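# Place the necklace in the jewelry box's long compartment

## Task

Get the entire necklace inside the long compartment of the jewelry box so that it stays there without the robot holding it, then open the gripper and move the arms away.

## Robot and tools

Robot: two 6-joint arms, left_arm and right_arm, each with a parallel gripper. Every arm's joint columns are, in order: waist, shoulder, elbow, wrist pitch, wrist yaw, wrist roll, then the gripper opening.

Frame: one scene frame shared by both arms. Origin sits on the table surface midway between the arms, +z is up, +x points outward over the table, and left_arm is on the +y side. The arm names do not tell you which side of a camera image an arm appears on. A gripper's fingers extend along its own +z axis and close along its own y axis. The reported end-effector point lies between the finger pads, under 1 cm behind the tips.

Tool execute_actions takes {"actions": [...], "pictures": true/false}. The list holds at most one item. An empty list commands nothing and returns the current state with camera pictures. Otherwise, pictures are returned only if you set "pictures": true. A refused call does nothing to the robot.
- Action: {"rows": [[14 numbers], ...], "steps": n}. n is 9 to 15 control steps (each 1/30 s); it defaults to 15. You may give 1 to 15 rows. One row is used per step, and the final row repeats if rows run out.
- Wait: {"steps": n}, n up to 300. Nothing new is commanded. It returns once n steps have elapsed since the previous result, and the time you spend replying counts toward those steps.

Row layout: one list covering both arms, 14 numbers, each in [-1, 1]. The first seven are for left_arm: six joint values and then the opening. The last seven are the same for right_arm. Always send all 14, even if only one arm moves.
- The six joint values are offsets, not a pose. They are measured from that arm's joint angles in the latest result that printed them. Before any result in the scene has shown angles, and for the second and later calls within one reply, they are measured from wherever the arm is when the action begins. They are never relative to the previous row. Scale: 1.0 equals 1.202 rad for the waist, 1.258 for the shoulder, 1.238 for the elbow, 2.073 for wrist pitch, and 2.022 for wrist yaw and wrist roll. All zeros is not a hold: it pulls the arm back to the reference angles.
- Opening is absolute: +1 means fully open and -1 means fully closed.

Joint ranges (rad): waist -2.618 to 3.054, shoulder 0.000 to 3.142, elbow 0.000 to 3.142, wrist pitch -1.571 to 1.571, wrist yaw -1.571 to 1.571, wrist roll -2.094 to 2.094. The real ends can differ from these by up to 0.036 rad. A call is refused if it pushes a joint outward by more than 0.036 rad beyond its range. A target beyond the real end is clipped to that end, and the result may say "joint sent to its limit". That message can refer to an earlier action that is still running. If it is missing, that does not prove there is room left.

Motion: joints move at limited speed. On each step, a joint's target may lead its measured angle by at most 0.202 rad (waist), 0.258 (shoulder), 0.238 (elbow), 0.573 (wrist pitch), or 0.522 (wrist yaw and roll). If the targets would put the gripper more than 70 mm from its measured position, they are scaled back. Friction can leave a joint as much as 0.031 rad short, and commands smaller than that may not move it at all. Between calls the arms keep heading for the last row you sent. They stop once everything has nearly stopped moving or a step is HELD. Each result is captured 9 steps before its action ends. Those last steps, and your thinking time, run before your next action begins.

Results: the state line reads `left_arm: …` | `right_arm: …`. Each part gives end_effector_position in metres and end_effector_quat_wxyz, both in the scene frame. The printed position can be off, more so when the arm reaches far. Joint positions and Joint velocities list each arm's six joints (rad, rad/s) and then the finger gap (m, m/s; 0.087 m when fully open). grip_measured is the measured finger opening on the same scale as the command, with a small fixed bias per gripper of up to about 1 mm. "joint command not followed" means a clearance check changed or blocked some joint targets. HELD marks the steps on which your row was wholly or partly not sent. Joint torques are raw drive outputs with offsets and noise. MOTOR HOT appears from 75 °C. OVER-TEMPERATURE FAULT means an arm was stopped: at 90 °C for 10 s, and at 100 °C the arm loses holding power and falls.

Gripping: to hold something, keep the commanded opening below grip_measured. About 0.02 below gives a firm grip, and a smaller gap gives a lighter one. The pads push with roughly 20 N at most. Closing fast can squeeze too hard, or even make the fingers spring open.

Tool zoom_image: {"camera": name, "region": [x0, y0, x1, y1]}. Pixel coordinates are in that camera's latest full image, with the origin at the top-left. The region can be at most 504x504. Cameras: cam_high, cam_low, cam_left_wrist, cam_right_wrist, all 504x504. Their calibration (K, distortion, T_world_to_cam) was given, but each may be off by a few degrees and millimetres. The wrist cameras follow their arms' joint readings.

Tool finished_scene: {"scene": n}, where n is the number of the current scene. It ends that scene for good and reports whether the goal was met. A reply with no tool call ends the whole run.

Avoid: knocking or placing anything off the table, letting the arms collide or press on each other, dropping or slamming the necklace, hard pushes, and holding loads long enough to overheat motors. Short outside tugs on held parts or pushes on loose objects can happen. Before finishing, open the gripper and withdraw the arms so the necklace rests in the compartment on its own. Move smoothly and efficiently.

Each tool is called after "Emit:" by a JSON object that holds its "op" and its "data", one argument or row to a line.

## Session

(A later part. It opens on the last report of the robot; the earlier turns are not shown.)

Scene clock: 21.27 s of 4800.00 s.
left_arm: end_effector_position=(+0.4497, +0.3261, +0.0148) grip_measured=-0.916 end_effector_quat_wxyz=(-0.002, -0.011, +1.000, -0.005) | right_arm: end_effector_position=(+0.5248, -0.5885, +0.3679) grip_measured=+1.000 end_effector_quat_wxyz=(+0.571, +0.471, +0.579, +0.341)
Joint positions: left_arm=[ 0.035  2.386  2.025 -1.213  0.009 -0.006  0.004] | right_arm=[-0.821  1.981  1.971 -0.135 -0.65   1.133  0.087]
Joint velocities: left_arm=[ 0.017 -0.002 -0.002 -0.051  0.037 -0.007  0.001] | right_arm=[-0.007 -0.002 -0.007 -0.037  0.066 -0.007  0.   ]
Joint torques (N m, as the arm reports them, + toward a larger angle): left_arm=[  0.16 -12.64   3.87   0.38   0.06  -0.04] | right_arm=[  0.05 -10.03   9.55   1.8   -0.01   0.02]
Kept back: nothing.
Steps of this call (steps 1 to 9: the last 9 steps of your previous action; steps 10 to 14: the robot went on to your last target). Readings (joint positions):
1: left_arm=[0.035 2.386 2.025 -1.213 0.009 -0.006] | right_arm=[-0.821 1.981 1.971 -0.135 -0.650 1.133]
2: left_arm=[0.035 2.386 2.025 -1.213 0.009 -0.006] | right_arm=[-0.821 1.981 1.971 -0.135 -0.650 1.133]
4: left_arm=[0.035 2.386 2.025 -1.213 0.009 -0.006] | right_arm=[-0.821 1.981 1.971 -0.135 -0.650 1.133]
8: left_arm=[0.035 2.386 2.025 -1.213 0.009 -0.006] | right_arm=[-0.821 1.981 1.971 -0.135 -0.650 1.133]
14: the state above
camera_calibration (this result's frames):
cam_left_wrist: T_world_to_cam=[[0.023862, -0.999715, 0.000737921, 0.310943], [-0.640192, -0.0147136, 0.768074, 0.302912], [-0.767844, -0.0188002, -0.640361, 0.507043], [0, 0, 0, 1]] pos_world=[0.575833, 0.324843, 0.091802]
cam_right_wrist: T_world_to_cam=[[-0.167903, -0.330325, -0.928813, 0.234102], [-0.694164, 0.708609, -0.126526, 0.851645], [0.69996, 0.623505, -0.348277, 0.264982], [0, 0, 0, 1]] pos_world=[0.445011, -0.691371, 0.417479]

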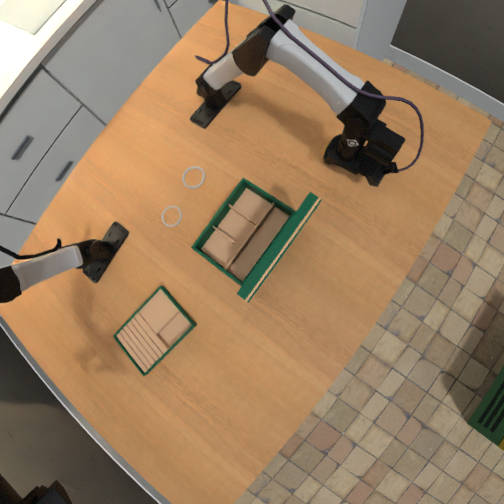

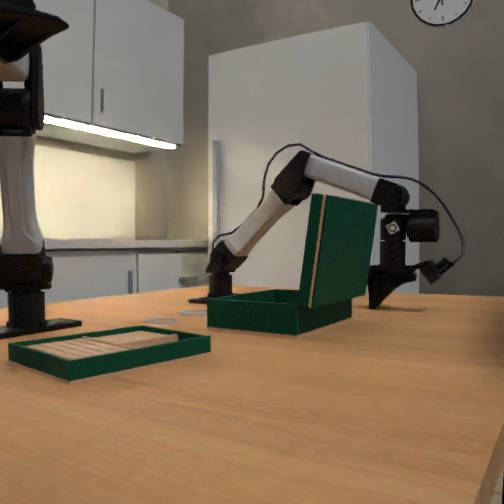

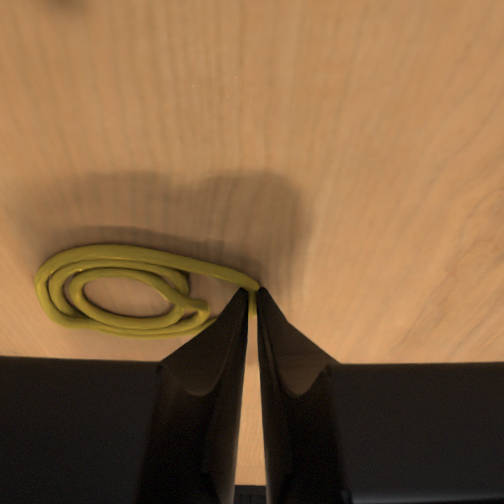

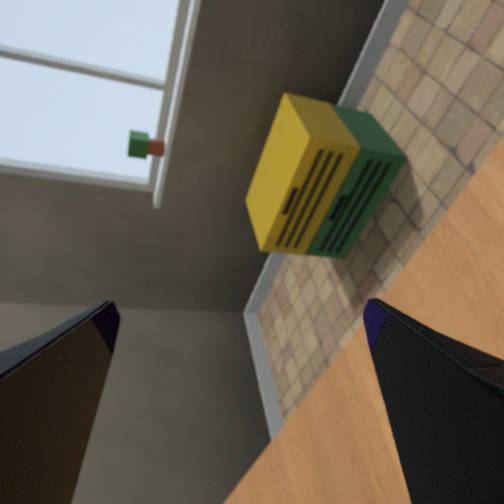

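Emit:
{"op": "execute_actions", "data": {
  "actions": [
    {"rows": [[0,0,-0.02,0,0,0,-0.93,0,0,0,0,0,0,1],[0,0,-0.02,0,0,0,-0.935,0,0,0,0,0,0,1],[0,0,-0.02,0,0,0,-0.94,0,0,0,0,0,0,1],[0,0,-0.02,0,0,0,-0.94,0,0,0,0,0,0,1],[0,0,-0.01,0,0,0,-0.94,0,0,0,0,0,0,1],[0,0,0.0,0,0,0,-0.94,0,0,0,0,0,0,1],[0,0,0.015,-0.005,0,0,-0.94,0,0,0,0,0,0,1],[0,0,0.03,-0.012,0,0,-0.94,0,0,0,0,0,0,1],[0,0,0.045,-0.02,0,0,-0.94,0,0,0,0,0,0,1],[0,0,0.06,-0.03,0,0,-0.94,0,0,0,0,0,0,1],[0,0,0.075,-0.04,0,0,-0.94,0,0,0,0,0,0,1],[0,0,0.09,-0.05,0,0,-0.94,0,0,0,0,0,0,1],[0,0,0.105,-0.06,0,0,-0.94,0,0,0,0,0,0,1],[0,0,0.12,-0.07,0,0,-0.94,0,0,0,0,0,0,1],[0,0,0.135,-0.075,0,0,-0.94,0,0,0,0,0,0,1]], "steps": 15}
  ]
}}

Emit:
{"op": "execute_actions", "data": {
  "actions": [
    {"steps": 14}
  ],
  "pictures": true
}}

Scene clock: 22.03 s of 4800.00 s.
left_arm: end_effector_position=(+0.4496, +0.3261, +0.0148) grip_measured=-0.922 end_effector_quat_wxyz=(-0.002, -0.011, +1.000, -0.005) | right_arm: end_effector_position=(+0.5248, -0.5885, +0.3679) grip_measured=+1.000 end_effector_quat_wxyz=(+0.571, +0.471, +0.579, +0.341)
Joint positions: left_arm=[ 0.035  2.386  2.025 -1.214  0.009 -0.006  0.003] | right_arm=[-0.821  1.981  1.971 -0.135 -0.65   1.133  0.087]
Joint velocities: left_arm=[-0.012  0.002 -0.032  0.037 -0.007  0.007  0.   ] | right_arm=[ 0.012  0.017  0.022  0.007 -0.007 -0.037  0.   ]
Joint torques (N m, as the arm reports them, + toward a larger angle): left_arm=[  0.15 -12.65   6.1    0.33   0.06  -0.04] | right_arm=[  0.03 -10.02   9.58   1.8   -0.02   0.02]
Steps of this call (steps 1 to 15: the robot went on to your last target; steps 16 to 17: nothing new was sent; steps 18 to 23: the first 6 steps of this action). Readings (joint positions):
18: left_arm=[0.035 2.386 2.025 -1.214 0.009 -0.006] | right_arm=[-0.821 1.981 1.971 -0.135 -0.650 1.133]
19: left_arm=[0.035 2.386 2.025 -1.214 0.009 -0.006] | right_arm=[-0.821 1.981 1.971 -0.135 -0.650 1.133]
21: left_arm=[0.035 2.386 2.025 -1.214 0.009 -0.006] | right_arm=[-0.821 1.981 1.971 -0.135 -0.650 1.133]
23: the state above

Scene clock: 22.50 s of 4800.00 s.
left_arm: end_effector_position=(+0.4584, +0.3262, +0.0511) grip_measured=-0.923 end_effector_quat_wxyz=(+0.012, -0.011, +1.000, -0.005) | right_arm: end_effector_position=(+0.5248, -0.5885, +0.3679) grip_measured=+1.000 end_effector_quat_wxyz=(+0.571, +0.471, +0.579, +0.341)
Joint positions: left_arm=[ 0.035  2.386  2.173 -1.334  0.009 -0.006  0.003] | right_arm=[-0.821  1.981  1.971 -0.135 -0.65   1.133  0.087]
Joint velocities: left_arm=[-0.002 -0.002  0.027 -0.168 -0.125  0.037 -0.002] | right_arm=[-0.007 -0.002 -0.002  0.066 -0.022 -0.022  0.   ]
Joint torques (N m, as the arm reports them, + toward a larger angle): left_arm=[  0.21 -12.77   7.52   0.33   0.05  -0.04] | right_arm=[  0.04 -10.02   9.6    1.8   -0.01   0.01]
Kept back: nothing.
Steps of this call (steps 1 to 9: the last 9 steps of your previous action; steps 10 to 14: the robot went on to your last target). Readings (joint positions):
1: left_arm=[0.035 2.386 2.025 -1.214 0.009 -0.006] | right_arm=[-0.821 1.981 1.971 -0.135 -0.650 1.133]
2: left_arm=[0.035 2.386 2.028 -1.217 0.009 -0.006] | right_arm=[-0.821 1.981 1.971 -0.135 -0.650 1.133]
4: left_arm=[0.035 2.386 2.044 -1.232 0.009 -0.006] | right_arm=[-0.821 1.981 1.971 -0.135 -0.650 1.133]
8: left_arm=[0.035 2.386 2.117 -1.286 0.009 -0.006] | right_arm=[-0.821 1.981 1.971 -0.135 -0.650 1.133]
14: the state above
camera_calibration (this result's frames):
cam_left_wrist: T_world_to_cam=[[0.0238381, -0.999715, 0.000976244, 0.31084], [-0.661328, -0.0150369, 0.749947, 0.291279], [-0.749718, -0.0185229, -0.661498, 0.529697], [0, 0, 0, 1]] pos_world=[0.582344, 0.324943, 0.131646]
cam_right_wrist: T_world_to_cam=[[-0.167903, -0.330325, -0.928813, 0.234102], [-0.694164, 0.708609, -0.126526, 0.851645], [0.69996, 0.623505, -0.348277, 0.264982], [0, 0, 0, 1]] pos_world=[0.445011, -0.691371, 0.417479]

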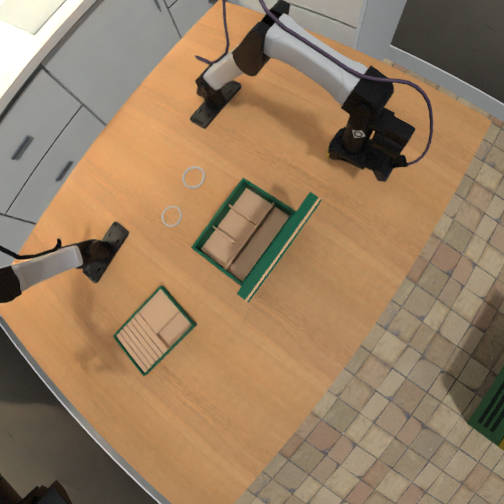

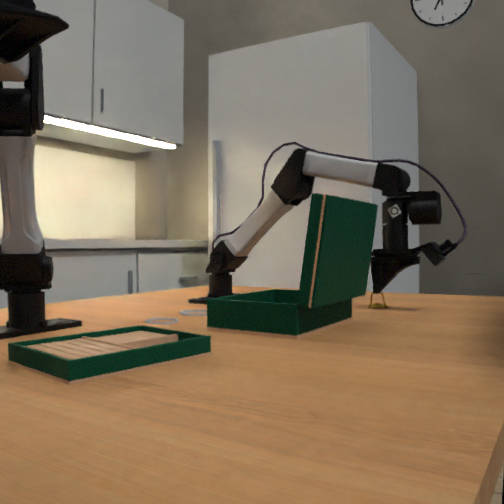

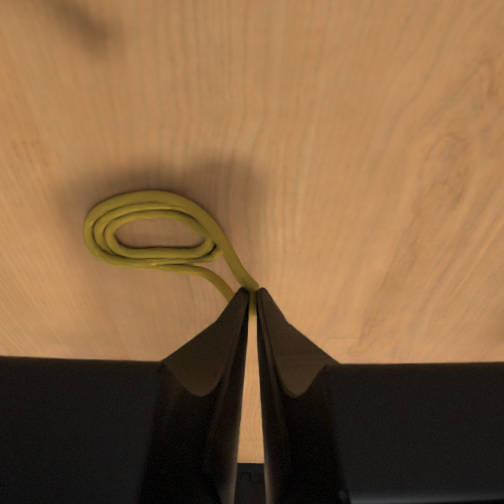

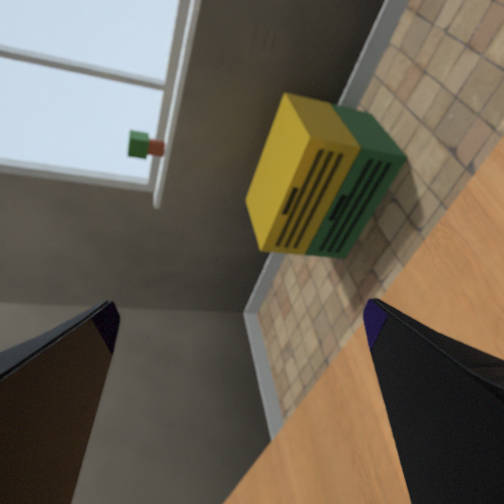

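Emit:
{"op": "execute_actions", "data": {
  "actions": [
    {"rows": [[0.003,-0.015,-0.003,0.002,0,0,-0.945,0,0,0,0,0,0,1],[0.006,-0.03,-0.006,0.004,0,0,-0.945,0,0,0,0,0,0,1],[0.009,-0.05,-0.01,0.006,0,0,-0.945,0,0,0,0,0,0,1],[0.012,-0.07,-0.013,0.008,0,0,-0.945,0,0,0,0,0,0,1],[0.015,-0.09,-0.017,0.011,0,0,-0.945,0,0,0,0,0,0,1],[0.018,-0.11,-0.02,0.013,0,0,-0.945,0,0,0,0,0,0,1],[0.021,-0.13,-0.024,0.015,0,0,-0.945,0,0,0,0,0,0,1],[0.024,-0.15,-0.027,0.018,0,0,-0.945,0,0,0,0,0,0,1],[0.027,-0.17,-0.031,0.02,0,0,-0.945,0,0,0,0,0,0,1],[0.03,-0.19,-0.034,0.022,0,0,-0.945,0,0,0,0,0,0,1],[0.033,-0.21,-0.038,0.025,0,0,-0.945,0,0,0,0,0,0,1],[0.036,-0.23,-0.041,0.027,0,0,-0.945,0,0,0,0,0,0,1],[0.039,-0.25,-0.045,0.03,0,0,-0.945,0,0,0,0,0,0,1],[0.04,-0.27,-0.048,0.032,0,0,-0.945,0,0,0,0,0,0,1],[0.04,-0.29,-0.052,0.035,0,0,-0.945,0,0,0,0,0,0,1]], "steps": 15}
  ]
}}

Emit:
{"op": "execute_actions", "data": {
  "actions": [
    {"steps": 12}
  ],
  "pictures": true
}}

Scene clock: 24.13 s of 4800.00 s.
left_arm: end_effector_position=(+0.4551, +0.3278, +0.0641) grip_measured=-0.923 end_effector_quat_wxyz=(+0.021, -0.012, +1.000, -0.004) | right_arm: end_effector_position=(+0.5248, -0.5885, +0.3679) grip_measured=+1.000 end_effector_quat_wxyz=(+0.571, +0.471, +0.579, +0.341)
Joint positions: left_arm=[ 0.039  2.346  2.157 -1.341  0.009 -0.006  0.003] | right_arm=[-0.821  1.981  1.971 -0.135 -0.65   1.133  0.087]
Joint velocities: left_arm=[ 0.09  -0.554 -0.168  0.037  0.022  0.066 -0.   ] | right_arm=[ 0.007 -0.032 -0.002  0.007  0.007 -0.007  0.   ]
Joint torques (N m, as the arm reports them, + toward a larger angle): left_arm=[  1.36 -17.38   6.34   0.57   0.02  -0.04] | right_arm=[  0.05 -10.02   9.59   1.81  -0.02   0.01]
Steps of this call (steps 1 to 30: the robot went on to your last target; steps 31 to 43: nothing new was sent; steps 44 to 49: the first 6 steps of this action). Readings (joint positions):
44: left_arm=[0.035 2.386 2.173 -1.359 0.009 -0.006] | right_arm=[-0.821 1.981 1.971 -0.135 -0.650 1.133]
45: left_arm=[0.035 2.386 2.173 -1.356 0.009 -0.006] | right_arm=[-0.821 1.981 1.971 -0.135 -0.650 1.133]
47: left_arm=[0.036 2.376 2.169 -1.347 0.009 -0.006] | right_arm=[-0.821 1.981 1.971 -0.135 -0.650 1.133]
49: the state above

Scene clock: 24.53 s of 4800.00 s.
left_arm: end_effector_position=(+0.4601, +0.3453, +0.1923) grip_measured=-0.923 end_effector_quat_wxyz=(+0.199, -0.031, +0.979, +0.001) | right_arm: end_effector_position=(+0.5248, -0.5885, +0.3679) grip_measured=+1.000 end_effector_quat_wxyz=(+0.571, +0.471, +0.579, +0.341)
Joint positions: left_arm=[ 0.079  2.023  2.136 -1.283  0.009 -0.006  0.003] | right_arm=[-0.821  1.981  1.971 -0.135 -0.65   1.133  0.087]
Joint velocities: left_arm=[-0.007 -0.339  0.007  0.154  0.007 -0.037 -0.   ] | right_arm=[-0.002  0.002  0.007  0.022 -0.007 -0.007  0.   ]
Joint torques (N m, as the arm reports them, + toward a larger angle): left_arm=[ 0.58 -8.91  4.44  1.03  0.07 -0.06] | right_arm=[  0.04 -10.01   9.6    1.81  -0.02   0.02]
Kept back: nothing.
Steps of this call (steps 1 to 9: the last 9 steps of your previous action; steps 10 to 12: the robot went on to your last target). Readings (joint positions):
1: left_arm=[0.042 2.324 2.152 -1.338 0.009 -0.006] | right_arm=[-0.821 1.981 1.971 -0.135 -0.650 1.133]
2: left_arm=[0.045 2.298 2.148 -1.334 0.009 -0.006] | right_arm=[-0.821 1.981 1.971 -0.135 -0.650 1.133]
4: left_arm=[0.055 2.239 2.144 -1.325 0.009 -0.006] | right_arm=[-0.821 1.981 1.971 -0.135 -0.650 1.133]
8: left_arm=[0.073 2.113 2.140 -1.301 0.009 -0.006] | right_arm=[-0.821 1.981 1.971 -0.135 -0.650 1.133]
12: the state above
camera_calibration (this result's frames):
cam_left_wrist: T_world_to_cam=[[0.067083, -0.997739, 0.00404994, 0.308581], [-0.889015, -0.0579293, 0.454199, 0.363248], [-0.452937, -0.0340695, -0.890891, 0.53763], [0, 0, 0, 1]] pos_world=[0.545745, 0.347242, 0.312733]
cam_right_wrist: T_world_to_cam=[[-0.167903, -0.330325, -0.928813, 0.234102], [-0.694164, 0.708609, -0.126526, 0.851645], [0.69996, 0.623505, -0.348277, 0.264982], [0, 0, 0, 1]] pos_world=[0.445011, -0.691371, 0.417479]

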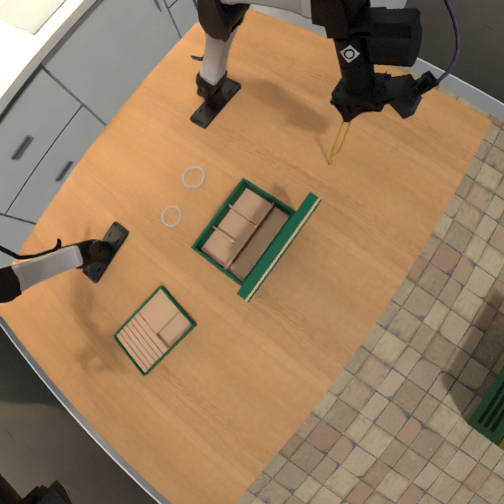

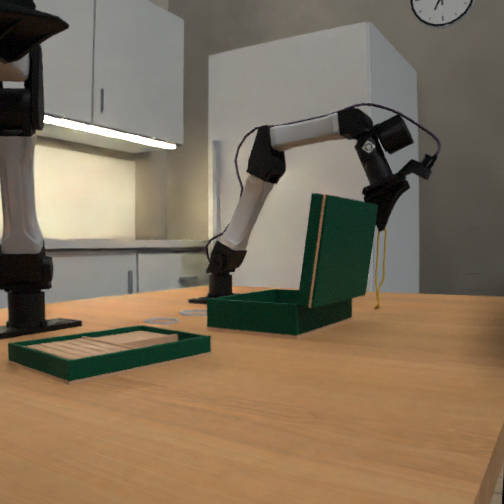

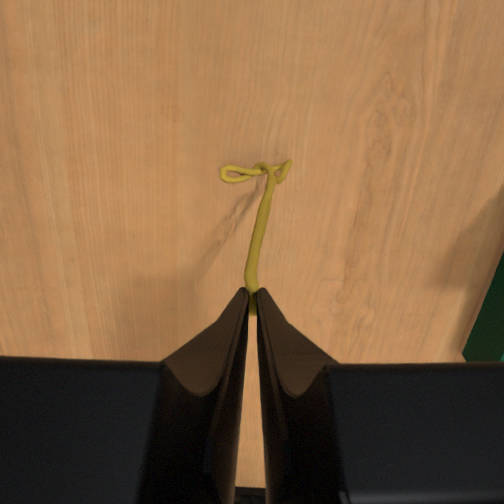

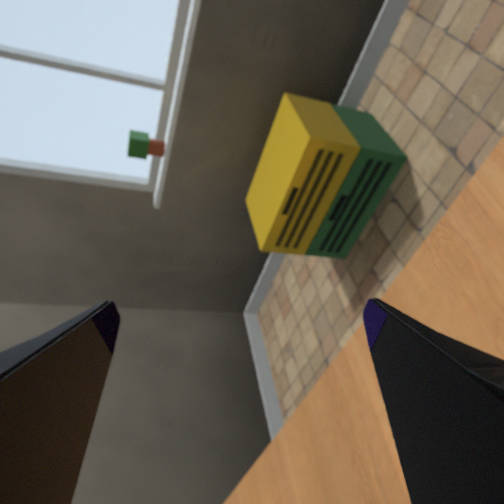

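Emit:
{"op": "zoom_image", "data": {
  "camera": "cam_high",
  "region": [180, 170, 330, 310]
}}

Region (180, 170, 330, 310) of cam_high's 504x504 image, scaled by 3.360, with more detail than that image has; it fills the top 470 rows of this view, and the rest is white.

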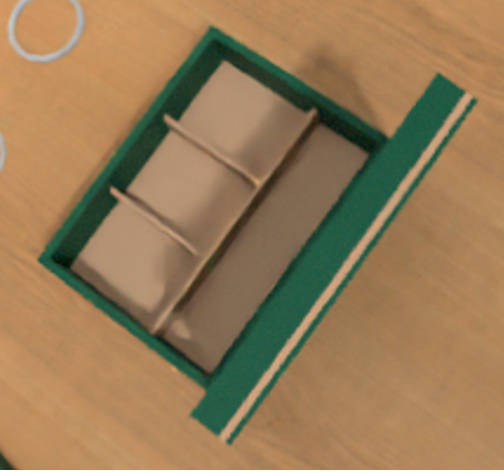

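Emit:
{"op": "execute_actions", "data": {
  "actions": [
    {"rows": [[0,-0.02,-0.003,0.008,0,0.01,-0.945,0,0,0,0,0,0,1],[0,-0.035,-0.006,0.012,0,0.02,-0.945,0,0,0,0,0,0,1],[0,-0.05,-0.009,0.016,0,0.03,-0.945,0,0,0,0,0,0,1],[0,-0.068,-0.012,0.02,0,0.042,-0.945,0,0,0,0,0,0,1],[0,-0.086,-0.015,0.024,0,0.054,-0.945,0,0,0,0,0,0,1],[0,-0.104,-0.018,0.028,0,0.066,-0.945,0,0,0,0,0,0,1],[0,-0.122,-0.021,0.032,0,0.078,-0.945,0,0,0,0,0,0,1],[0,-0.14,-0.024,0.036,0,0.09,-0.945,0,0,0,0,0,0,1],[0,-0.158,-0.027,0.04,0,0.102,-0.945,0,0,0,0,0,0,1],[0,-0.176,-0.03,0.044,0,0.114,-0.945,0,0,0,0,0,0,1],[0,-0.194,-0.033,0.048,0,0.126,-0.945,0,0,0,0,0,0,1],[0,-0.21,-0.036,0.052,0,0.138,-0.945,0,0,0,0,0,0,1],[0,-0.222,-0.039,0.055,0,0.15,-0.945,0,0,0,0,0,0,1],[0,-0.231,-0.041,0.058,0,0.16,-0.945,0,0,0,0,0,0,1],[0,-0.237,-0.043,0.06,0,0.168,-0.945,0,0,0,0,0,0,1]], "steps": 15}
  ]
}}

Emit:
{"op": "execute_actions", "data": {
  "actions": [
    {"steps": 16}
  ],
  "pictures": true
}}

Scene clock: 29.37 s of 4800.00 s.
left_arm: end_effector_position=(+0.4578, +0.3476, +0.2045) grip_measured=-0.923 end_effector_quat_wxyz=(+0.217, -0.003, +0.976, +0.008) | right_arm: end_effector_position=(+0.5248, -0.5885, +0.3679) grip_measured=+1.000 end_effector_quat_wxyz=(+0.571, +0.471, +0.579, +0.341)
Joint positions: left_arm=[ 0.079  1.984  2.121 -1.269  0.009  0.052  0.003] | right_arm=[-0.821  1.981  1.971 -0.135 -0.65   1.133  0.087]
Joint velocities: left_arm=[-0.002 -0.476 -0.115  0.081  0.022  0.432 -0.   ] | right_arm=[-0.022  0.017  0.007 -0.037 -0.007 -0.022  0.   ]
Joint torques (N m, as the arm reports them, + toward a larger angle): left_arm=[  0.15 -14.66   6.31   1.22   0.02   0.01] | right_arm=[  0.03 -10.03   9.56   1.8   -0.02   0.02]
Steps of this call (steps 1 to 30: the robot went on to your last target; steps 31 to 139: nothing new was sent; steps 140 to 145: the first 6 steps of this action). Readings (joint positions):
140: left_arm=[0.079 2.012 2.123 -1.276 0.009 -0.004] | right_arm=[-0.821 1.981 1.971 -0.135 -0.650 1.133]
141: left_arm=[0.079 2.012 2.123 -1.276 0.009 0.002] | right_arm=[-0.821 1.981 1.971 -0.135 -0.650 1.133]
143: left_arm=[0.079 2.006 2.123 -1.275 0.009 0.021] | right_arm=[-0.821 1.981 1.971 -0.135 -0.650 1.133]
145: the state above

Scene clock: 29.90 s of 4800.00 s.
left_arm: end_effector_position=(+0.4380, +0.3570, +0.3156) grip_measured=-0.923 end_effector_quat_wxyz=(+0.372, +0.117, +0.919, +0.065) | right_arm: end_effector_position=(+0.5248, -0.5885, +0.3679) grip_measured=+1.000 end_effector_quat_wxyz=(+0.571, +0.471, +0.579, +0.341)
Joint positions: left_arm=[ 0.079  1.718  2.101 -1.18   0.009  0.309  0.003] | right_arm=[-0.821  1.981  1.971 -0.135 -0.65   1.133  0.087]
Joint velocities: left_arm=[-0.012 -0.012 -0.129  0.037  0.007  0.125 -0.002] | right_arm=[-0.002  0.007 -0.017 -0.037 -0.007  0.007  0.   ]
Joint torques (N m, as the arm reports them, + toward a larger angle): left_arm=[ 0.13 -6.9   4.95  1.66  0.08  0.02] | right_arm=[  0.02 -10.03   9.57   1.8   -0.01   0.02]
Kept back: nothing.
Steps of this call (steps 1 to 9: the last 9 steps of your previous action; steps 10 to 16: the robot went on to your last target). Readings (joint positions):
1: left_arm=[0.079 1.965 2.117 -1.264 0.009 0.069] | right_arm=[-0.821 1.981 1.971 -0.135 -0.650 1.133]
2: left_arm=[0.079 1.941 2.114 -1.259 0.009 0.089] | right_arm=[-0.821 1.981 1.971 -0.135 -0.650 1.133]
4: left_arm=[0.079 1.888 2.110 -1.246 0.009 0.130] | right_arm=[-0.821 1.981 1.971 -0.135 -0.650 1.133]
8: left_arm=[0.079 1.777 2.110 -1.212 0.009 0.218] | right_arm=[-0.821 1.981 1.971 -0.135 -0.650 1.133]
16: the state above
camera_calibration (this result's frames):
cam_left_wrist: T_world_to_cam=[[-0.159197, -0.964457, -0.210899, 0.476247], [-0.983708, 0.136893, 0.116532, 0.366738], [-0.0835195, 0.226014, -0.970537, 0.408348], [0, 0, 0, 1]] pos_world=[0.470685, 0.316824, 0.45402]
cam_right_wrist: T_world_to_cam=[[-0.167903, -0.330325, -0.928813, 0.234102], [-0.694164, 0.708609, -0.126526, 0.851645], [0.69996, 0.623505, -0.348277, 0.264982], [0, 0, 0, 1]] pos_world=[0.445011, -0.691371, 0.417479]

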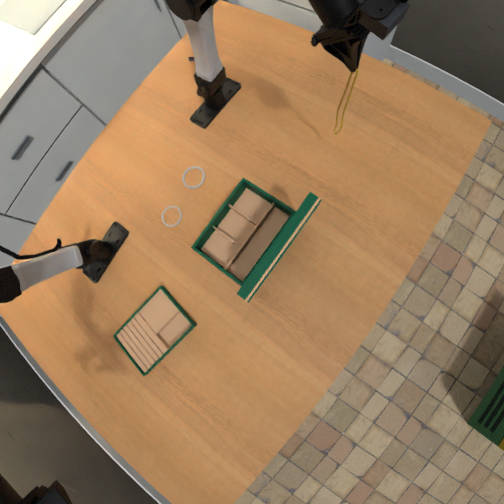

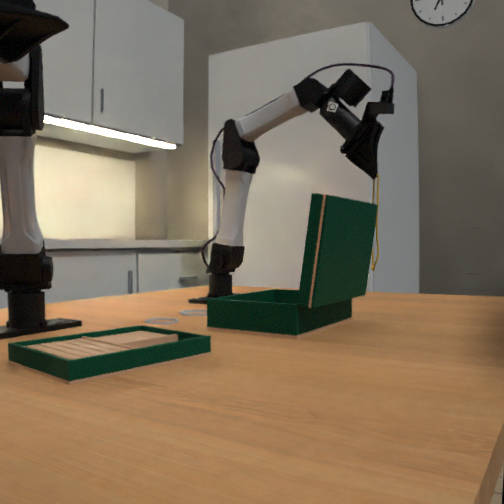

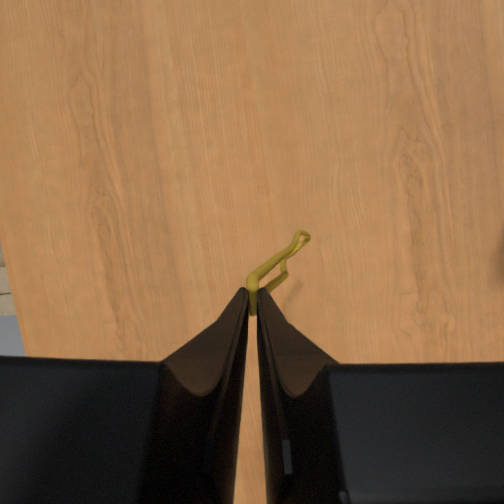

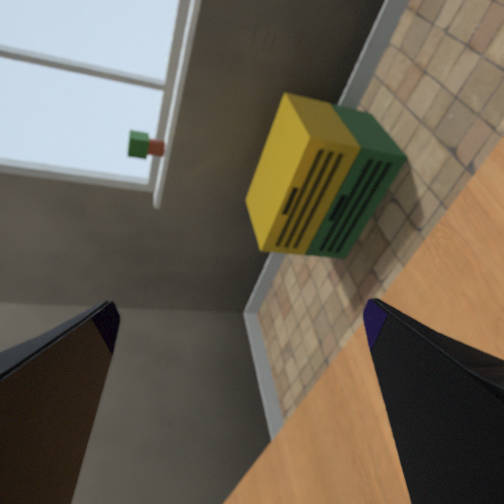

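Emit:
{"op": "execute_actions", "data": {
  "actions": [
    {"rows": [[-0.004,0,0,0,0,0.005,-0.945,0,0,0,0,0,0,1],[-0.008,0,0,0,0,0.005,-0.945,0,0,0,0,0,0,1],[-0.012,0,0,0,0,0.005,-0.945,0,0,0,0,0,0,1],[-0.016,0,0,0,0,0.005,-0.945,0,0,0,0,0,0,1],[-0.021,0,0,0,0,0.005,-0.945,0,0,0,0,0,0,1],[-0.026,0,0,0,0,0.005,-0.945,0,0,0,0,0,0,1],[-0.032,0,0,0,0,0.005,-0.945,0,0,0,0,0,0,1],[-0.039,0,0,0,0,0.005,-0.945,0,0,0,0,0,0,1],[-0.046,0,0,0,0,0.005,-0.945,0,0,0,0,0,0,1],[-0.054,0,0,0,0,0.005,-0.945,0,0,0,0,0,0,1],[-0.063,0,0,0,0,0.005,-0.945,0,0,0,0,0,0,1],[-0.073,0,0,0,0,0.005,-0.945,0,0,0,0,0,0,1],[-0.084,0,0,0,0,0.005,-0.945,0,0,0,0,0,0,1],[-0.096,0,0,0,0,0.005,-0.945,0,0,0,0,0,0,1],[-0.108,0,0,0,0,0.005,-0.945,0,0,0,0,0,0,1]], "steps": 15}
  ]
}}

Emit:
{"op": "execute_actions", "data": {
  "actions": [
    {"rows": [[-0.031,0,0,0,0,0,-0.945,0,0,0,0,0,0,1],[-0.045,0,0,0,0,0,-0.945,0,0,0,0,0,0,1],[-0.058,0,0,0,0,0,-0.945,0,0,0,0,0,0,1],[-0.071,0,0,0,0,0,-0.945,0,0,0,0,0,0,1],[-0.085,0,0,0,0,0,-0.945,0,0,0,0,0,0,1],[-0.098,0,0,0,0,0,-0.945,0,0,0,0,0,0,1],[-0.111,0,0,0,0,0,-0.945,0,0,0,0,0,0,1],[-0.125,0,0,0,0,0,-0.945,0,0,0,0,0,0,1],[-0.138,0,0,0,0,0,-0.945,0,0,0,0,0,0,1],[-0.151,0,0,0,0,0,-0.945,0,0,0,0,0,0,1],[-0.165,0.003,0.003,0.003,0,0,-0.945,0,0,0,0,0,0,1],[-0.178,0.006,0.006,0.005,0,0,-0.945,0,0,0,0,0,0,1],[-0.191,0.009,0.009,0.007,0,0,-0.945,0,0,0,0,0,0,1],[-0.205,0.012,0.012,0.009,0,0,-0.945,0,0,0,0,0,0,1],[-0.218,0.015,0.015,0.011,0,0,-0.945,0,0,0,0,0,0,1]], "steps": 15}
  ]
}}

Emit:
{"op": "execute_actions", "data": {
  "actions": [
    {"rows": [[-0.031,0.015,0.015,0.012,0,0,-0.945,0,0,0,0,0,0,1],[-0.045,0.019,0.017,0.015,0,0,-0.945,0,0,0,0,0,0,1],[-0.058,0.023,0.02,0.018,0,0,-0.945,0,0,0,0,0,0,1],[-0.071,0.027,0.022,0.021,0,0,-0.945,0,0,0,0,0,0,1],[-0.085,0.032,0.025,0.024,0,0,-0.945,0,0,0,0,0,0,1],[-0.098,0.037,0.028,0.027,0,0,-0.945,0,0,0,0,0,0,1],[-0.111,0.042,0.031,0.03,0,0,-0.945,0,0,0,0,0,0,1],[-0.125,0.047,0.034,0.033,0,0,-0.945,0,0,0,0,0,0,1],[-0.138,0.053,0.037,0.036,0,0,-0.945,0,0,0,0,0,0,1],[-0.151,0.059,0.04,0.039,0,0,-0.945,0,0,0,0,0,0,1],[-0.165,0.065,0.043,0.043,0,0,-0.945,0,0,0,0,0,0,1],[-0.178,0.071,0.046,0.047,0,0,-0.945,0,0,0,0,0,0,1],[-0.191,0.078,0.049,0.051,0,0,-0.945,0,0,0,0,0,0,1],[-0.205,0.085,0.052,0.055,0,0,-0.945,0,0,0,0,0,0,1],[-0.218,0.092,0.056,0.059,0,0,-0.945,0,0,0,0,0,0,1]], "steps": 15}
  ]
}}

Emit:
{"op": "execute_actions", "data": {
  "actions": [
    {"rows": [[-0.03,0.02,0.017,0.016,0,0,-0.945,0,0,0,0,0,0,1],[-0.041,0.027,0.02,0.02,0,0,-0.945,0,0,0,0,0,0,1],[-0.051,0.034,0.023,0.024,0,0,-0.945,0,0,0,0,0,0,1],[-0.06,0.04,0.026,0.028,0,0,-0.945,0,0,0,0,0,0,1],[-0.068,0.046,0.029,0.031,0,0,-0.945,0,0,0,0,0,0,1],[-0.075,0.051,0.032,0.034,0,0,-0.945,0,0,0,0,0,0,1],[-0.081,0.056,0.035,0.037,0,0,-0.945,0,0,0,0,0,0,1],[-0.087,0.06,0.037,0.039,0,0,-0.945,0,0,0,0,0,0,1],[-0.092,0.064,0.039,0.041,0,0,-0.945,0,0,0,0,0,0,1],[-0.096,0.067,0.041,0.043,0,0,-0.945,0,0,0,0,0,0,1],[-0.099,0.069,0.043,0.045,0,0,-0.945,0,0,0,0,0,0,1],[-0.102,0.071,0.044,0.046,0,0,-0.945,0,0,0,0,0,0,1],[-0.104,0.072,0.045,0.047,0,0,-0.945,0,0,0,0,0,0,1],[-0.105,0.072,0.045,0.048,0,0,-0.945,0,0,0,0,0,0,1],[-0.106,0.072,0.045,0.048,0,0,-0.945,0,0,0,0,0,0,1]], "steps": 15}
  ]
}}

Emit:
{"op": "execute_actions", "data": {
  "actions": [
    {"steps": 18}
  ],
  "pictures": true
}}

Scene clock: 36.20 s of 4800.00 s.
left_arm: end_effector_position=(+0.4380, +0.3532, +0.3140) grip_measured=-0.923 end_effector_quat_wxyz=(+0.369, +0.130, +0.918, +0.066) | right_arm: end_effector_position=(+0.5248, -0.5885, +0.3679) grip_measured=+1.000 end_effector_quat_wxyz=(+0.571, +0.471, +0.579, +0.341)
Joint positions: left_arm=[ 0.068  1.718  2.096 -1.181  0.009  0.326  0.003] | right_arm=[-0.821  1.981  1.971 -0.135 -0.65   1.133  0.087]
Joint velocities: left_arm=[-0.168 -0.002 -0.002  0.037 -0.007 -0.007 -0.   ] | right_arm=[-0.007 -0.007 -0.002  0.007  0.066  0.007  0.   ]
Joint torques (N m, as the arm reports them, + toward a larger angle): left_arm=[-0.82 -7.28  6.41  1.44  0.09 -0.12] | right_arm=[  0.04 -10.03   9.57   1.81  -0.02   0.02]
Steps of this call (steps 1 to 30: the robot went on to your last target; steps 31 to 183: nothing new was sent; steps 184 to 189: the first 6 steps of this action). Readings (joint positions):
184: left_arm=[0.079 1.718 2.096 -1.180 0.009 0.327] | right_arm=[-0.821 1.981 1.971 -0.135 -0.650 1.133]
185: left_arm=[0.079 1.718 2.096 -1.180 0.009 0.327] | right_arm=[-0.821 1.981 1.971 -0.135 -0.650 1.133]
187: left_arm=[0.077 1.718 2.096 -1.181 0.009 0.327] | right_arm=[-0.821 1.981 1.971 -0.135 -0.650 1.133]
189: the state above

Scene clock: 36.70 s of 4800.00 s.
left_arm: end_effector_position=(+0.4373, +0.2843, +0.3138) grip_measured=-0.923 end_effector_quat_wxyz=(+0.373, +0.207, +0.904, +0.034) | right_arm: end_effector_position=(+0.5248, -0.5885, +0.3679) grip_measured=+1.000 end_effector_quat_wxyz=(+0.571, +0.471, +0.579, +0.341)
Joint positions: left_arm=[-0.1    1.718  2.096 -1.182  0.009  0.326  0.003] | right_arm=[-0.821  1.981  1.971 -0.135 -0.65   1.133  0.087]
Joint velocities: left_arm=[-0.437 -0.022 -0.007 -0.037 -0.095 -0.022  0.   ] | right_arm=[-0.007 -0.007 -0.007 -0.007 -0.037  0.022  0.   ]
Joint torques (N m, as the arm reports them, + toward a larger angle): left_arm=[-0.72 -7.28  6.12  1.44  0.13 -0.04] | right_arm=[  0.04 -10.04   9.57   1.8   -0.02   0.02]
Steps of this call (steps 1 to 9: the last 9 steps of your previous action; steps 10 to 15: the first 6 steps of this action, its rows measured from where the robot was after step 9). Readings (joint positions):
9: left_arm=[-0.018 1.718 2.096 -1.182 0.009 0.326] | right_arm=[-0.821 1.981 1.971 -0.135 -0.650 1.133]
10: left_arm=[-0.031 1.718 2.096 -1.182 0.009 0.326] | right_arm=[-0.821 1.981 1.971 -0.135 -0.650 1.133]
11: left_arm=[-0.044 1.718 2.096 -1.182 0.009 0.326] | right_arm=[-0.821 1.981 1.971 -0.135 -0.650 1.133]
13: left_arm=[-0.070 1.718 2.096 -1.182 0.009 0.326] | right_arm=[-0.821 1.981 1.971 -0.135 -0.650 1.133]
15: the state above

Scene clock: 37.20 s of 4800.00 s.
left_arm: end_effector_position=(+0.4234, +0.1911, +0.3118) grip_measured=-0.923 end_effector_quat_wxyz=(+0.375, +0.308, +0.874, -0.008) | right_arm: end_effector_position=(+0.5248, -0.5885, +0.3679) grip_measured=+1.000 end_effector_quat_wxyz=(+0.571, +0.471, +0.579, +0.341)
Joint positions: left_arm=[-0.329  1.732  2.101 -1.17   0.009  0.326  0.003] | right_arm=[-0.821  1.981  1.971 -0.135 -0.65   1.133  0.087]
Joint velocities: left_arm=[-0.437  0.212  0.1    0.154  0.037  0.007 -0.001] | right_arm=[-0.012 -0.007  0.012  0.022 -0.022 -0.037  0.   ]
Joint torques (N m, as the arm reports them, + toward a larger angle): left_arm=[-0.96 -5.66  7.93  1.7   0.05 -0.06] | right_arm=[  0.04 -10.03   9.58   1.8   -0.01   0.01]
Steps of this call (steps 1 to 9: the last 9 steps of your previous action; steps 10 to 15: the first 6 steps of this action, its rows measured from where the robot was after step 9). Readings (joint positions):
9: left_arm=[-0.246 1.718 2.096 -1.182 0.009 0.326] | right_arm=[-0.821 1.981 1.971 -0.135 -0.650 1.133]
10: left_arm=[-0.261 1.718 2.096 -1.182 0.009 0.326] | right_arm=[-0.821 1.981 1.971 -0.135 -0.650 1.133]
11: left_arm=[-0.275 1.718 2.096 -1.182 0.009 0.326] | right_arm=[-0.821 1.981 1.971 -0.135 -0.650 1.133]
13: left_arm=[-0.300 1.721 2.096 -1.177 0.009 0.326] | right_arm=[-0.821 1.981 1.971 -0.135 -0.650 1.133]
15: the state above

Scene clock: 37.70 s of 4800.00 s.
left_arm: end_effector_position=(+0.4201, +0.0894, +0.2889) grip_measured=-0.923 end_effector_quat_wxyz=(+0.372, +0.400, +0.836, -0.048) | right_arm: end_effector_position=(+0.5248, -0.5885, +0.3679) grip_measured=+1.000 end_effector_quat_wxyz=(+0.571, +0.471, +0.579, +0.341)
Joint positions: left_arm=[-0.543  1.845  2.137 -1.094  0.009  0.326  0.003] | right_arm=[-0.821  1.981  1.971 -0.135 -0.65   1.133  0.087]
Joint velocities: left_arm=[-0.256  0.212  0.1    0.154  0.037 -0.022  0.001] | right_arm=[ 0.007  0.017  0.007  0.037 -0.007 -0.037  0.   ]
Joint torques (N m, as the arm reports them, + toward a larger angle): left_arm=[-0.44 -7.68  8.49  1.65  0.13 -0.06] | right_arm=[  0.04 -10.04   9.59   1.81  -0.01   0.02]
Steps of this call (steps 1 to 9: the last 9 steps of your previous action; steps 10 to 15: the first 6 steps of this action, its rows measured from where the robot was after step 9). Readings (joint positions):
9: left_arm=[-0.474 1.806 2.132 -1.117 0.009 0.326] | right_arm=[-0.821 1.981 1.971 -0.135 -0.650 1.133]
10: left_arm=[-0.489 1.813 2.133 -1.110 0.009 0.326] | right_arm=[-0.821 1.981 1.971 -0.135 -0.650 1.133]
11: left_arm=[-0.502 1.819 2.133 -1.108 0.009 0.326] | right_arm=[-0.821 1.981 1.971 -0.135 -0.650 1.133]
13: left_arm=[-0.524 1.831 2.133 -1.102 0.009 0.326] | right_arm=[-0.821 1.981 1.971 -0.135 -0.650 1.133]
15: the state above

Scene clock: 38.30 s of 4800.00 s.
left_arm: end_effector_position=(+0.4233, +0.0578, +0.2863) grip_measured=-0.923 end_effector_quat_wxyz=(+0.385, +0.419, +0.820, -0.060) | right_arm: end_effector_position=(+0.5248, -0.5885, +0.3679) grip_measured=+1.000 end_effector_quat_wxyz=(+0.571, +0.471, +0.579, +0.341)
Joint positions: left_arm=[-0.596  1.888  2.162 -1.044  0.009  0.326  0.003] | right_arm=[-0.821  1.981  1.971 -0.135 -0.65   1.133  0.087]
Joint velocities: left_arm=[-0.007  0.002  0.012 -0.037  0.037  0.007  0.001] | right_arm=[-0.007  0.022 -0.017  0.022  0.007 -0.007  0.   ]
Joint torques (N m, as the arm reports them, + toward a larger angle): left_arm=[-0.36 -8.52  8.37  1.74  0.07 -0.06] | right_arm=[  0.03 -10.04   9.58   1.8   -0.01   0.02]
Kept back: nothing.
Steps of this call (steps 1 to 9: the last 9 steps of your previous action; steps 10 to 18: the robot went on to your last target). Readings (joint positions):
1: left_arm=[-0.552 1.853 2.141 -1.089 0.009 0.326] | right_arm=[-0.821 1.981 1.971 -0.135 -0.650 1.133]
2: left_arm=[-0.560 1.860 2.145 -1.084 0.009 0.326] | right_arm=[-0.821 1.981 1.971 -0.135 -0.650 1.133]
4: left_arm=[-0.574 1.873 2.151 -1.074 0.009 0.326] | right_arm=[-0.821 1.981 1.971 -0.135 -0.650 1.133]
8: left_arm=[-0.592 1.886 2.157 -1.058 0.009 0.326] | right_arm=[-0.821 1.981 1.971 -0.135 -0.650 1.133]
18: the state above
camera_calibration (this result's frames):
cam_left_wrist: T_world_to_cam=[[-0.728107, -0.646495, -0.227825, 0.406438], [-0.677159, 0.729974, 0.0927008, 0.239454], [0.106376, 0.22177, -0.969279, 0.365771], [0, 0, 0, 1]] pos_world=[0.41917, 0.00684779, 0.424933]
cam_right_wrist: T_world_to_cam=[[-0.167903, -0.330325, -0.928813, 0.234102], [-0.694164, 0.708609, -0.126526, 0.851645], [0.69996, 0.623505, -0.348277, 0.264982], [0, 0, 0, 1]] pos_world=[0.445011, -0.691371, 0.417479]

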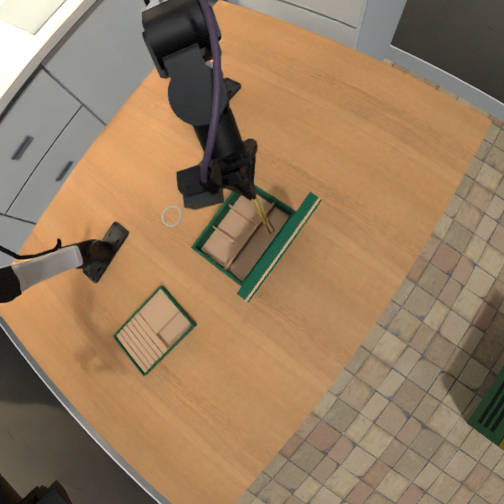

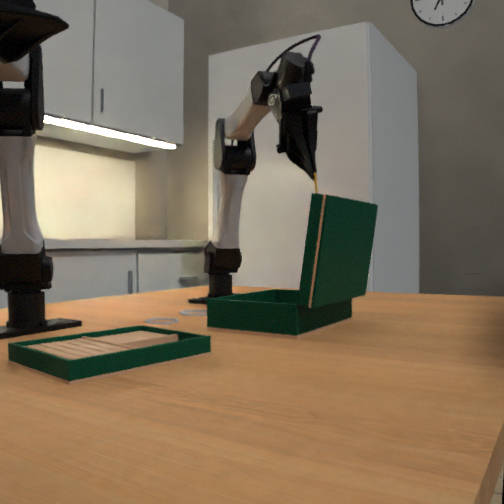

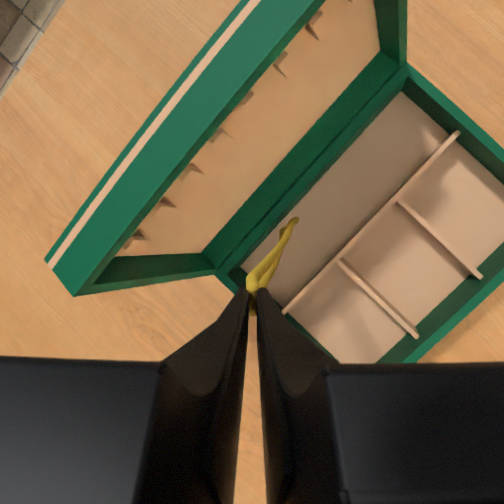

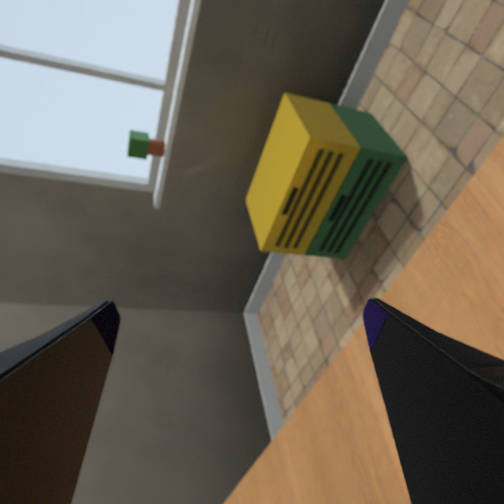

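Emit:
{"op": "execute_actions", "data": {
  "actions": [
    {"rows": [[-0.004,-0.008,-0.015,0.014,0,0,-0.945,0,0,0,0,0,0,1],[-0.006,-0.012,-0.028,0.022,0,0,-0.945,0,0,0,0,0,0,1],[-0.008,-0.016,-0.043,0.03,0,0,-0.945,0,0,0,0,0,0,1],[-0.01,-0.02,-0.06,0.039,0,0,-0.945,0,0,0,0,0,0,1],[-0.011,-0.024,-0.078,0.048,0,0,-0.945,0,0,0,0,0,0,1],[-0.012,-0.028,-0.097,0.057,0,0,-0.945,0,0,0,0,0,0,1],[-0.013,-0.032,-0.116,0.066,0,0,-0.945,0,0,0,0,0,0,1],[-0.014,-0.036,-0.135,0.075,0,0,-0.945,0,0,0,0,0,0,1],[-0.015,-0.04,-0.154,0.084,0,0,-0.945,0,0,0,0,0,0,1],[-0.016,-0.043,-0.173,0.093,0,0,-0.945,0,0,0,0,0,0,1],[-0.017,-0.046,-0.192,0.102,0,0,-0.945,0,0,0,0,0,0,1],[-0.018,-0.049,-0.21,0.11,0,0,-0.945,0,0,0,0,0,0,1],[-0.02,-0.052,-0.226,0.117,0,0,-0.945,0,0,0,0,0,0,1],[-0.021,-0.054,-0.24,0.122,0,0,-0.945,0,0,0,0,0,0,1],[-0.022,-0.055,-0.25,0.125,0,0,-0.945,0,0,0,0,0,0,1]], "steps": 15}
  ]
}}

Emit:
{"op": "execute_actions", "data": {
  "actions": [
    {"steps": 16}
  ],
  "pictures": true
}}

Scene clock: 42.57 s of 4800.00 s.
left_arm: end_effector_position=(+0.4254, +0.0552, +0.2732) grip_measured=-0.923 end_effector_quat_wxyz=(+0.382, +0.421, +0.821, -0.060) | right_arm: end_effector_position=(+0.5248, -0.5885, +0.3679) grip_measured=+1.000 end_effector_quat_wxyz=(+0.571, +0.471, +0.579, +0.341)
Joint positions: left_arm=[-0.598  1.88   2.097 -0.995  0.009  0.326  0.003] | right_arm=[-0.821  1.981  1.971 -0.135 -0.65   1.133  0.087]
Joint velocities: left_arm=[-0.056 -0.085 -0.652  0.256 -0.022 -0.007  0.   ] | right_arm=[-0.017  0.022  0.002 -0.022 -0.007  0.022  0.   ]
Joint torques (N m, as the arm reports them, + toward a larger angle): left_arm=[ -0.7  -10.77   5.56   1.56   0.09  -0.06] | right_arm=[  0.04 -10.02   9.59   1.81  -0.01   0.02]
Steps of this call (steps 1 to 15: the robot went on to your last target; steps 16 to 122: nothing new was sent; steps 123 to 128: the first 6 steps of this action). Readings (joint positions):
123: left_arm=[-0.596 1.888 2.162 -1.043 0.009 0.326] | right_arm=[-0.821 1.981 1.971 -0.135 -0.650 1.133]
124: left_arm=[-0.596 1.888 2.158 -1.039 0.009 0.326] | right_arm=[-0.821 1.981 1.971 -0.135 -0.650 1.133]
126: left_arm=[-0.596 1.885 2.136 -1.019 0.009 0.326] | right_arm=[-0.821 1.981 1.971 -0.135 -0.650 1.133]
128: the state above

Scene clock: 43.10 s of 4800.00 s.
left_arm: end_effector_position=(+0.4232, +0.0466, +0.2189) grip_measured=-0.923 end_effector_quat_wxyz=(+0.361, +0.431, +0.825, -0.060) | right_arm: end_effector_position=(+0.5248, -0.5885, +0.3679) grip_measured=+1.000 end_effector_quat_wxyz=(+0.571, +0.471, +0.579, +0.341)
Joint positions: left_arm=[-0.615  1.854  1.861 -0.827  0.009  0.326  0.003] | right_arm=[-0.821  1.981  1.971 -0.135 -0.65   1.133  0.087]
Joint velocities: left_arm=[-0.002 -0.042 -0.017  0.168 -0.051 -0.051  0.   ] | right_arm=[-0.012 -0.022 -0.007  0.022  0.051 -0.022  0.   ]
Joint torques (N m, as the arm reports them, + toward a larger angle): left_arm=[ -0.43 -11.85   6.41   1.64   0.06  -0.06] | right_arm=[  0.03 -10.04   9.58   1.81  -0.01   0.01]
Kept back: nothing.
Steps of this call (steps 1 to 9: the last 9 steps of your previous action; steps 10 to 16: the robot went on to your last target). Readings (joint positions):
1: left_arm=[-0.599 1.877 2.073 -0.982 0.009 0.326] | right_arm=[-0.821 1.981 1.971 -0.135 -0.650 1.133]
2: left_arm=[-0.601 1.874 2.049 -0.968 0.009 0.326] | right_arm=[-0.821 1.981 1.971 -0.135 -0.650 1.133]
4: left_arm=[-0.605 1.869 2.000 -0.939 0.009 0.326] | right_arm=[-0.821 1.981 1.971 -0.135 -0.650 1.133]
8: left_arm=[-0.610 1.859 1.907 -0.880 0.009 0.326] | right_arm=[-0.821 1.981 1.971 -0.135 -0.650 1.133]
16: the state above
camera_calibration (this result's frames):
cam_left_wrist: T_world_to_cam=[[-0.749382, -0.625812, -0.216302, 0.389323], [-0.658317, 0.739227, 0.141993, 0.234539], [0.0710355, 0.248802, -0.965946, 0.315905], [0, 0, 0, 1]] pos_world=[0.423712, -0.00833237, 0.356056]
cam_right_wrist: T_world_to_cam=[[-0.167903, -0.330325, -0.928813, 0.234102], [-0.694164, 0.708609, -0.126526, 0.851645], [0.69996, 0.623505, -0.348277, 0.264982], [0, 0, 0, 1]] pos_world=[0.445011, -0.691371, 0.417479]

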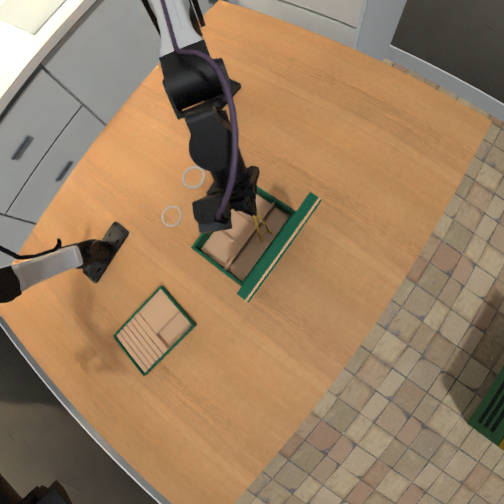

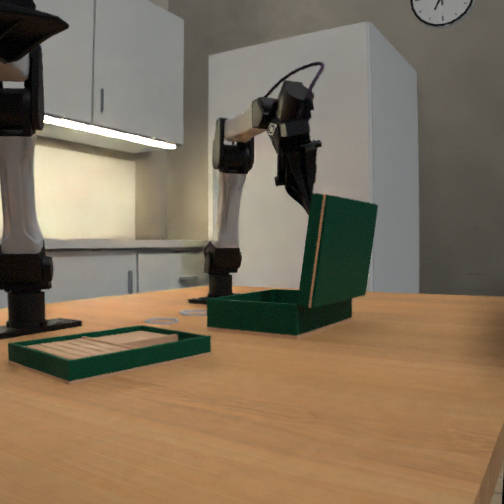

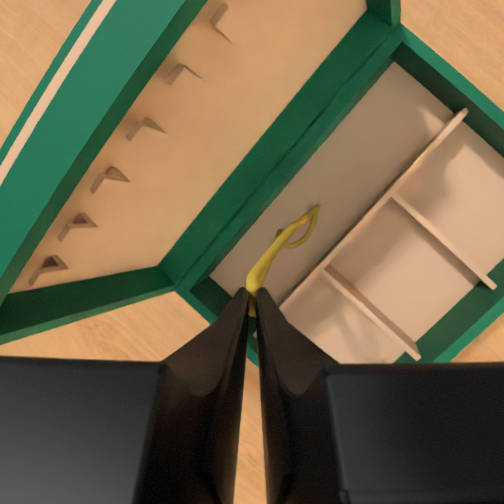

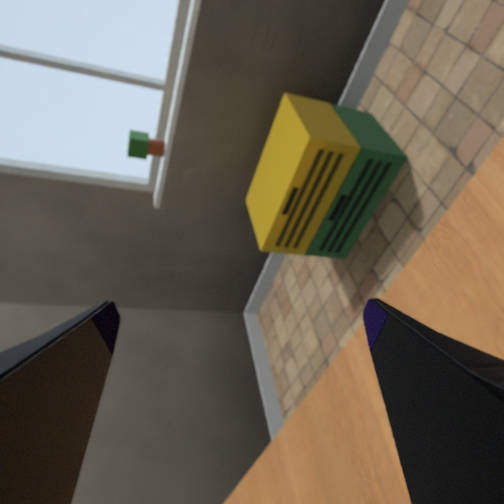

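Emit:
{"op": "execute_actions", "data": {
  "actions": [
    {"rows": [[-0.005,0,-0.012,0.03,0,0,-0.945,0,0,0,0,0,0,1],[-0.008,0,-0.025,0.042,0,0,-0.945,0,0,0,0,0,0,1],[-0.011,0,-0.04,0.054,0,0,-0.945,0,0,0,0,0,0,1],[-0.014,0,-0.057,0.067,0,0,-0.945,0,0,0,0,0,0,1],[-0.017,0,-0.075,0.08,0,0,-0.945,0,0,0,0,0,0,1],[-0.02,0,-0.094,0.093,0,0,-0.945,0,0,0,0,0,0,1],[-0.022,0,-0.113,0.106,0,0,-0.945,0,0,0,0,0,0,1],[-0.024,0,-0.133,0.119,0,0,-0.945,0,0,0,0,0,0,1],[-0.027,0,-0.153,0.132,0,0,-0.945,0,0,0,0,0,0,1],[-0.03,0,-0.173,0.144,0,0,-0.945,0,0,0,0,0,0,1],[-0.032,0,-0.193,0.156,0,0,-0.945,0,0,0,0,0,0,1],[-0.034,0,-0.212,0.166,0,0,-0.945,0,0,0,0,0,0,1],[-0.036,0,-0.23,0.174,0,0,-0.945,0,0,0,0,0,0,1],[-0.038,0,-0.247,0.18,0,0,-0.945,0,0,0,0,0,0,1],[-0.04,0,-0.26,0.185,0,0,-0.945,0,0,0,0,0,0,1]], "steps": 15}
  ]
}}

Emit:
{"op": "execute_actions", "data": {
  "actions": [
    {"steps": 16}
  ],
  "pictures": true
}}

Scene clock: 44.30 s of 4800.00 s.
left_arm: end_effector_position=(+0.4298, +0.0378, +0.2141) grip_measured=-0.923 end_effector_quat_wxyz=(+0.383, +0.430, +0.815, -0.065) | right_arm: end_effector_position=(+0.5248, -0.5885, +0.3679) grip_measured=+1.000 end_effector_quat_wxyz=(+0.571, +0.471, +0.579, +0.341)
Joint positions: left_arm=[-0.621  1.846  1.802 -0.729  0.009  0.326  0.003] | right_arm=[-0.821  1.981  1.971 -0.135 -0.65   1.133  0.087]
Joint velocities: left_arm=[-0.105 -0.002 -0.623  0.579  0.007 -0.037 -0.   ] | right_arm=[-0.002 -0.022 -0.007 -0.037 -0.022  0.007  0.   ]
Joint torques (N m, as the arm reports them, + toward a larger angle): left_arm=[-0.86 -8.83  5.66  1.47  0.1  -0.05] | right_arm=[  0.07 -10.05   9.59   1.81  -0.01   0.02]
Steps of this call (steps 1 to 30: the robot went on to your last target; steps 31 to 36: the first 6 steps of this action). Readings (joint positions):
31: left_arm=[-0.615 1.846 1.861 -0.809 0.009 0.326] | right_arm=[-0.821 1.981 1.971 -0.135 -0.650 1.133]
32: left_arm=[-0.615 1.846 1.857 -0.801 0.009 0.326] | right_arm=[-0.821 1.981 1.971 -0.135 -0.650 1.133]
34: left_arm=[-0.616 1.846 1.839 -0.769 0.009 0.326] | right_arm=[-0.821 1.981 1.971 -0.135 -0.650 1.133]
36: the state above

Scene clock: 44.83 s of 4800.00 s.
left_arm: end_effector_position=(+0.4201, +0.0236, +0.1439) grip_measured=-0.923 end_effector_quat_wxyz=(+0.370, +0.446, +0.812, -0.070) | right_arm: end_effector_position=(+0.5248, -0.5885, +0.3679) grip_measured=+1.000 end_effector_quat_wxyz=(+0.571, +0.471, +0.579, +0.341)
Joint positions: left_arm=[-0.656  1.852  1.545 -0.491  0.009  0.326  0.003] | right_arm=[-0.821  1.981  1.971 -0.135 -0.65   1.133  0.087]
Joint velocities: left_arm=[ 0.017  0.002  0.017  0.154 -0.037  0.022  0.001] | right_arm=[-0.017 -0.002 -0.002  0.022 -0.007 -0.007  0.   ]
Joint torques (N m, as the arm reports them, + toward a larger angle): left_arm=[-0.49 -9.38  6.84  1.57  0.08 -0.06] | right_arm=[  0.03 -10.06   9.58   1.81  -0.02   0.01]
Kept back: nothing.
Steps of this call (steps 1 to 9: the last 9 steps of your previous action; steps 10 to 16: the robot went on to your last target). Readings (joint positions):
1: left_arm=[-0.625 1.846 1.779 -0.708 0.009 0.326] | right_arm=[-0.821 1.981 1.971 -0.135 -0.650 1.133]
2: left_arm=[-0.629 1.846 1.754 -0.686 0.009 0.326] | right_arm=[-0.821 1.981 1.971 -0.135 -0.650 1.133]
4: left_arm=[-0.637 1.846 1.701 -0.644 0.009 0.326] | right_arm=[-0.821 1.981 1.971 -0.135 -0.650 1.133]
8: left_arm=[-0.649 1.846 1.602 -0.560 0.009 0.326] | right_arm=[-0.821 1.981 1.971 -0.135 -0.650 1.133]
16: the state above
camera_calibration (this result's frames):
cam_left_wrist: T_world_to_cam=[[-0.770905, -0.597202, -0.221484, 0.365474], [-0.62932, 0.7678, 0.120164, 0.250523], [0.0982932, 0.23202, -0.967732, 0.238663], [0, 0, 0, 1]] pos_world=[0.415946, -0.0294638, 0.281805]
cam_right_wrist: T_world_to_cam=[[-0.167903, -0.330325, -0.928813, 0.234102], [-0.694164, 0.708609, -0.126526, 0.851645], [0.69996, 0.623505, -0.348277, 0.264982], [0, 0, 0, 1]] pos_world=[0.445011, -0.691371, 0.417479]

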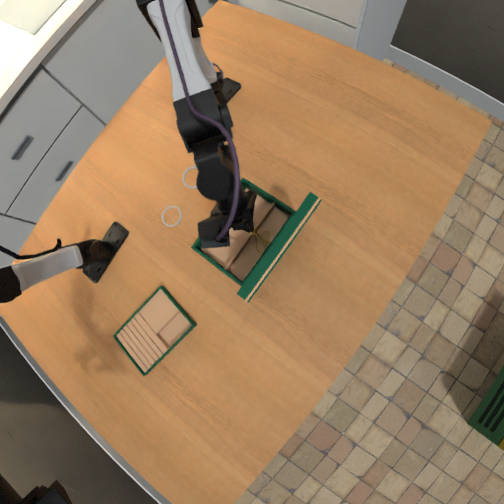

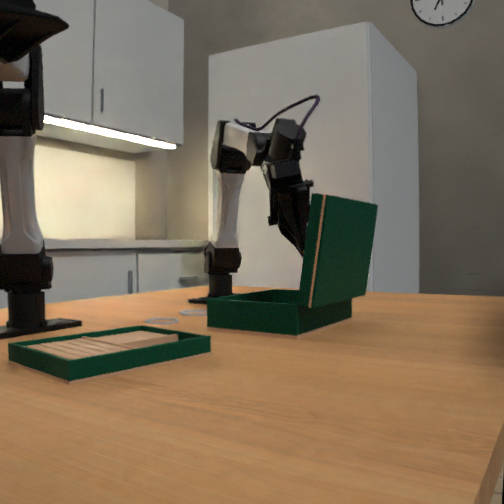

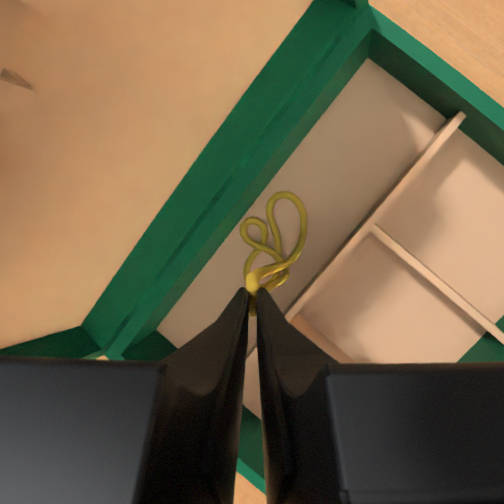

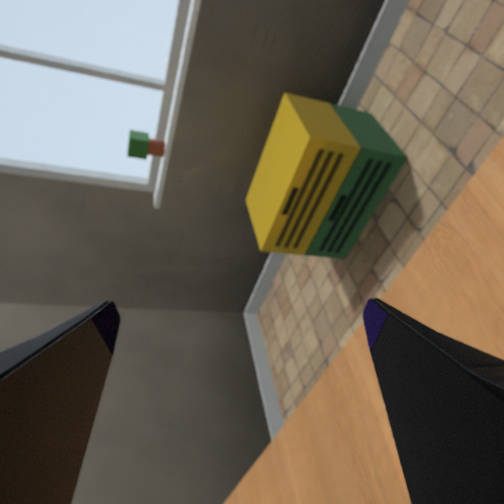

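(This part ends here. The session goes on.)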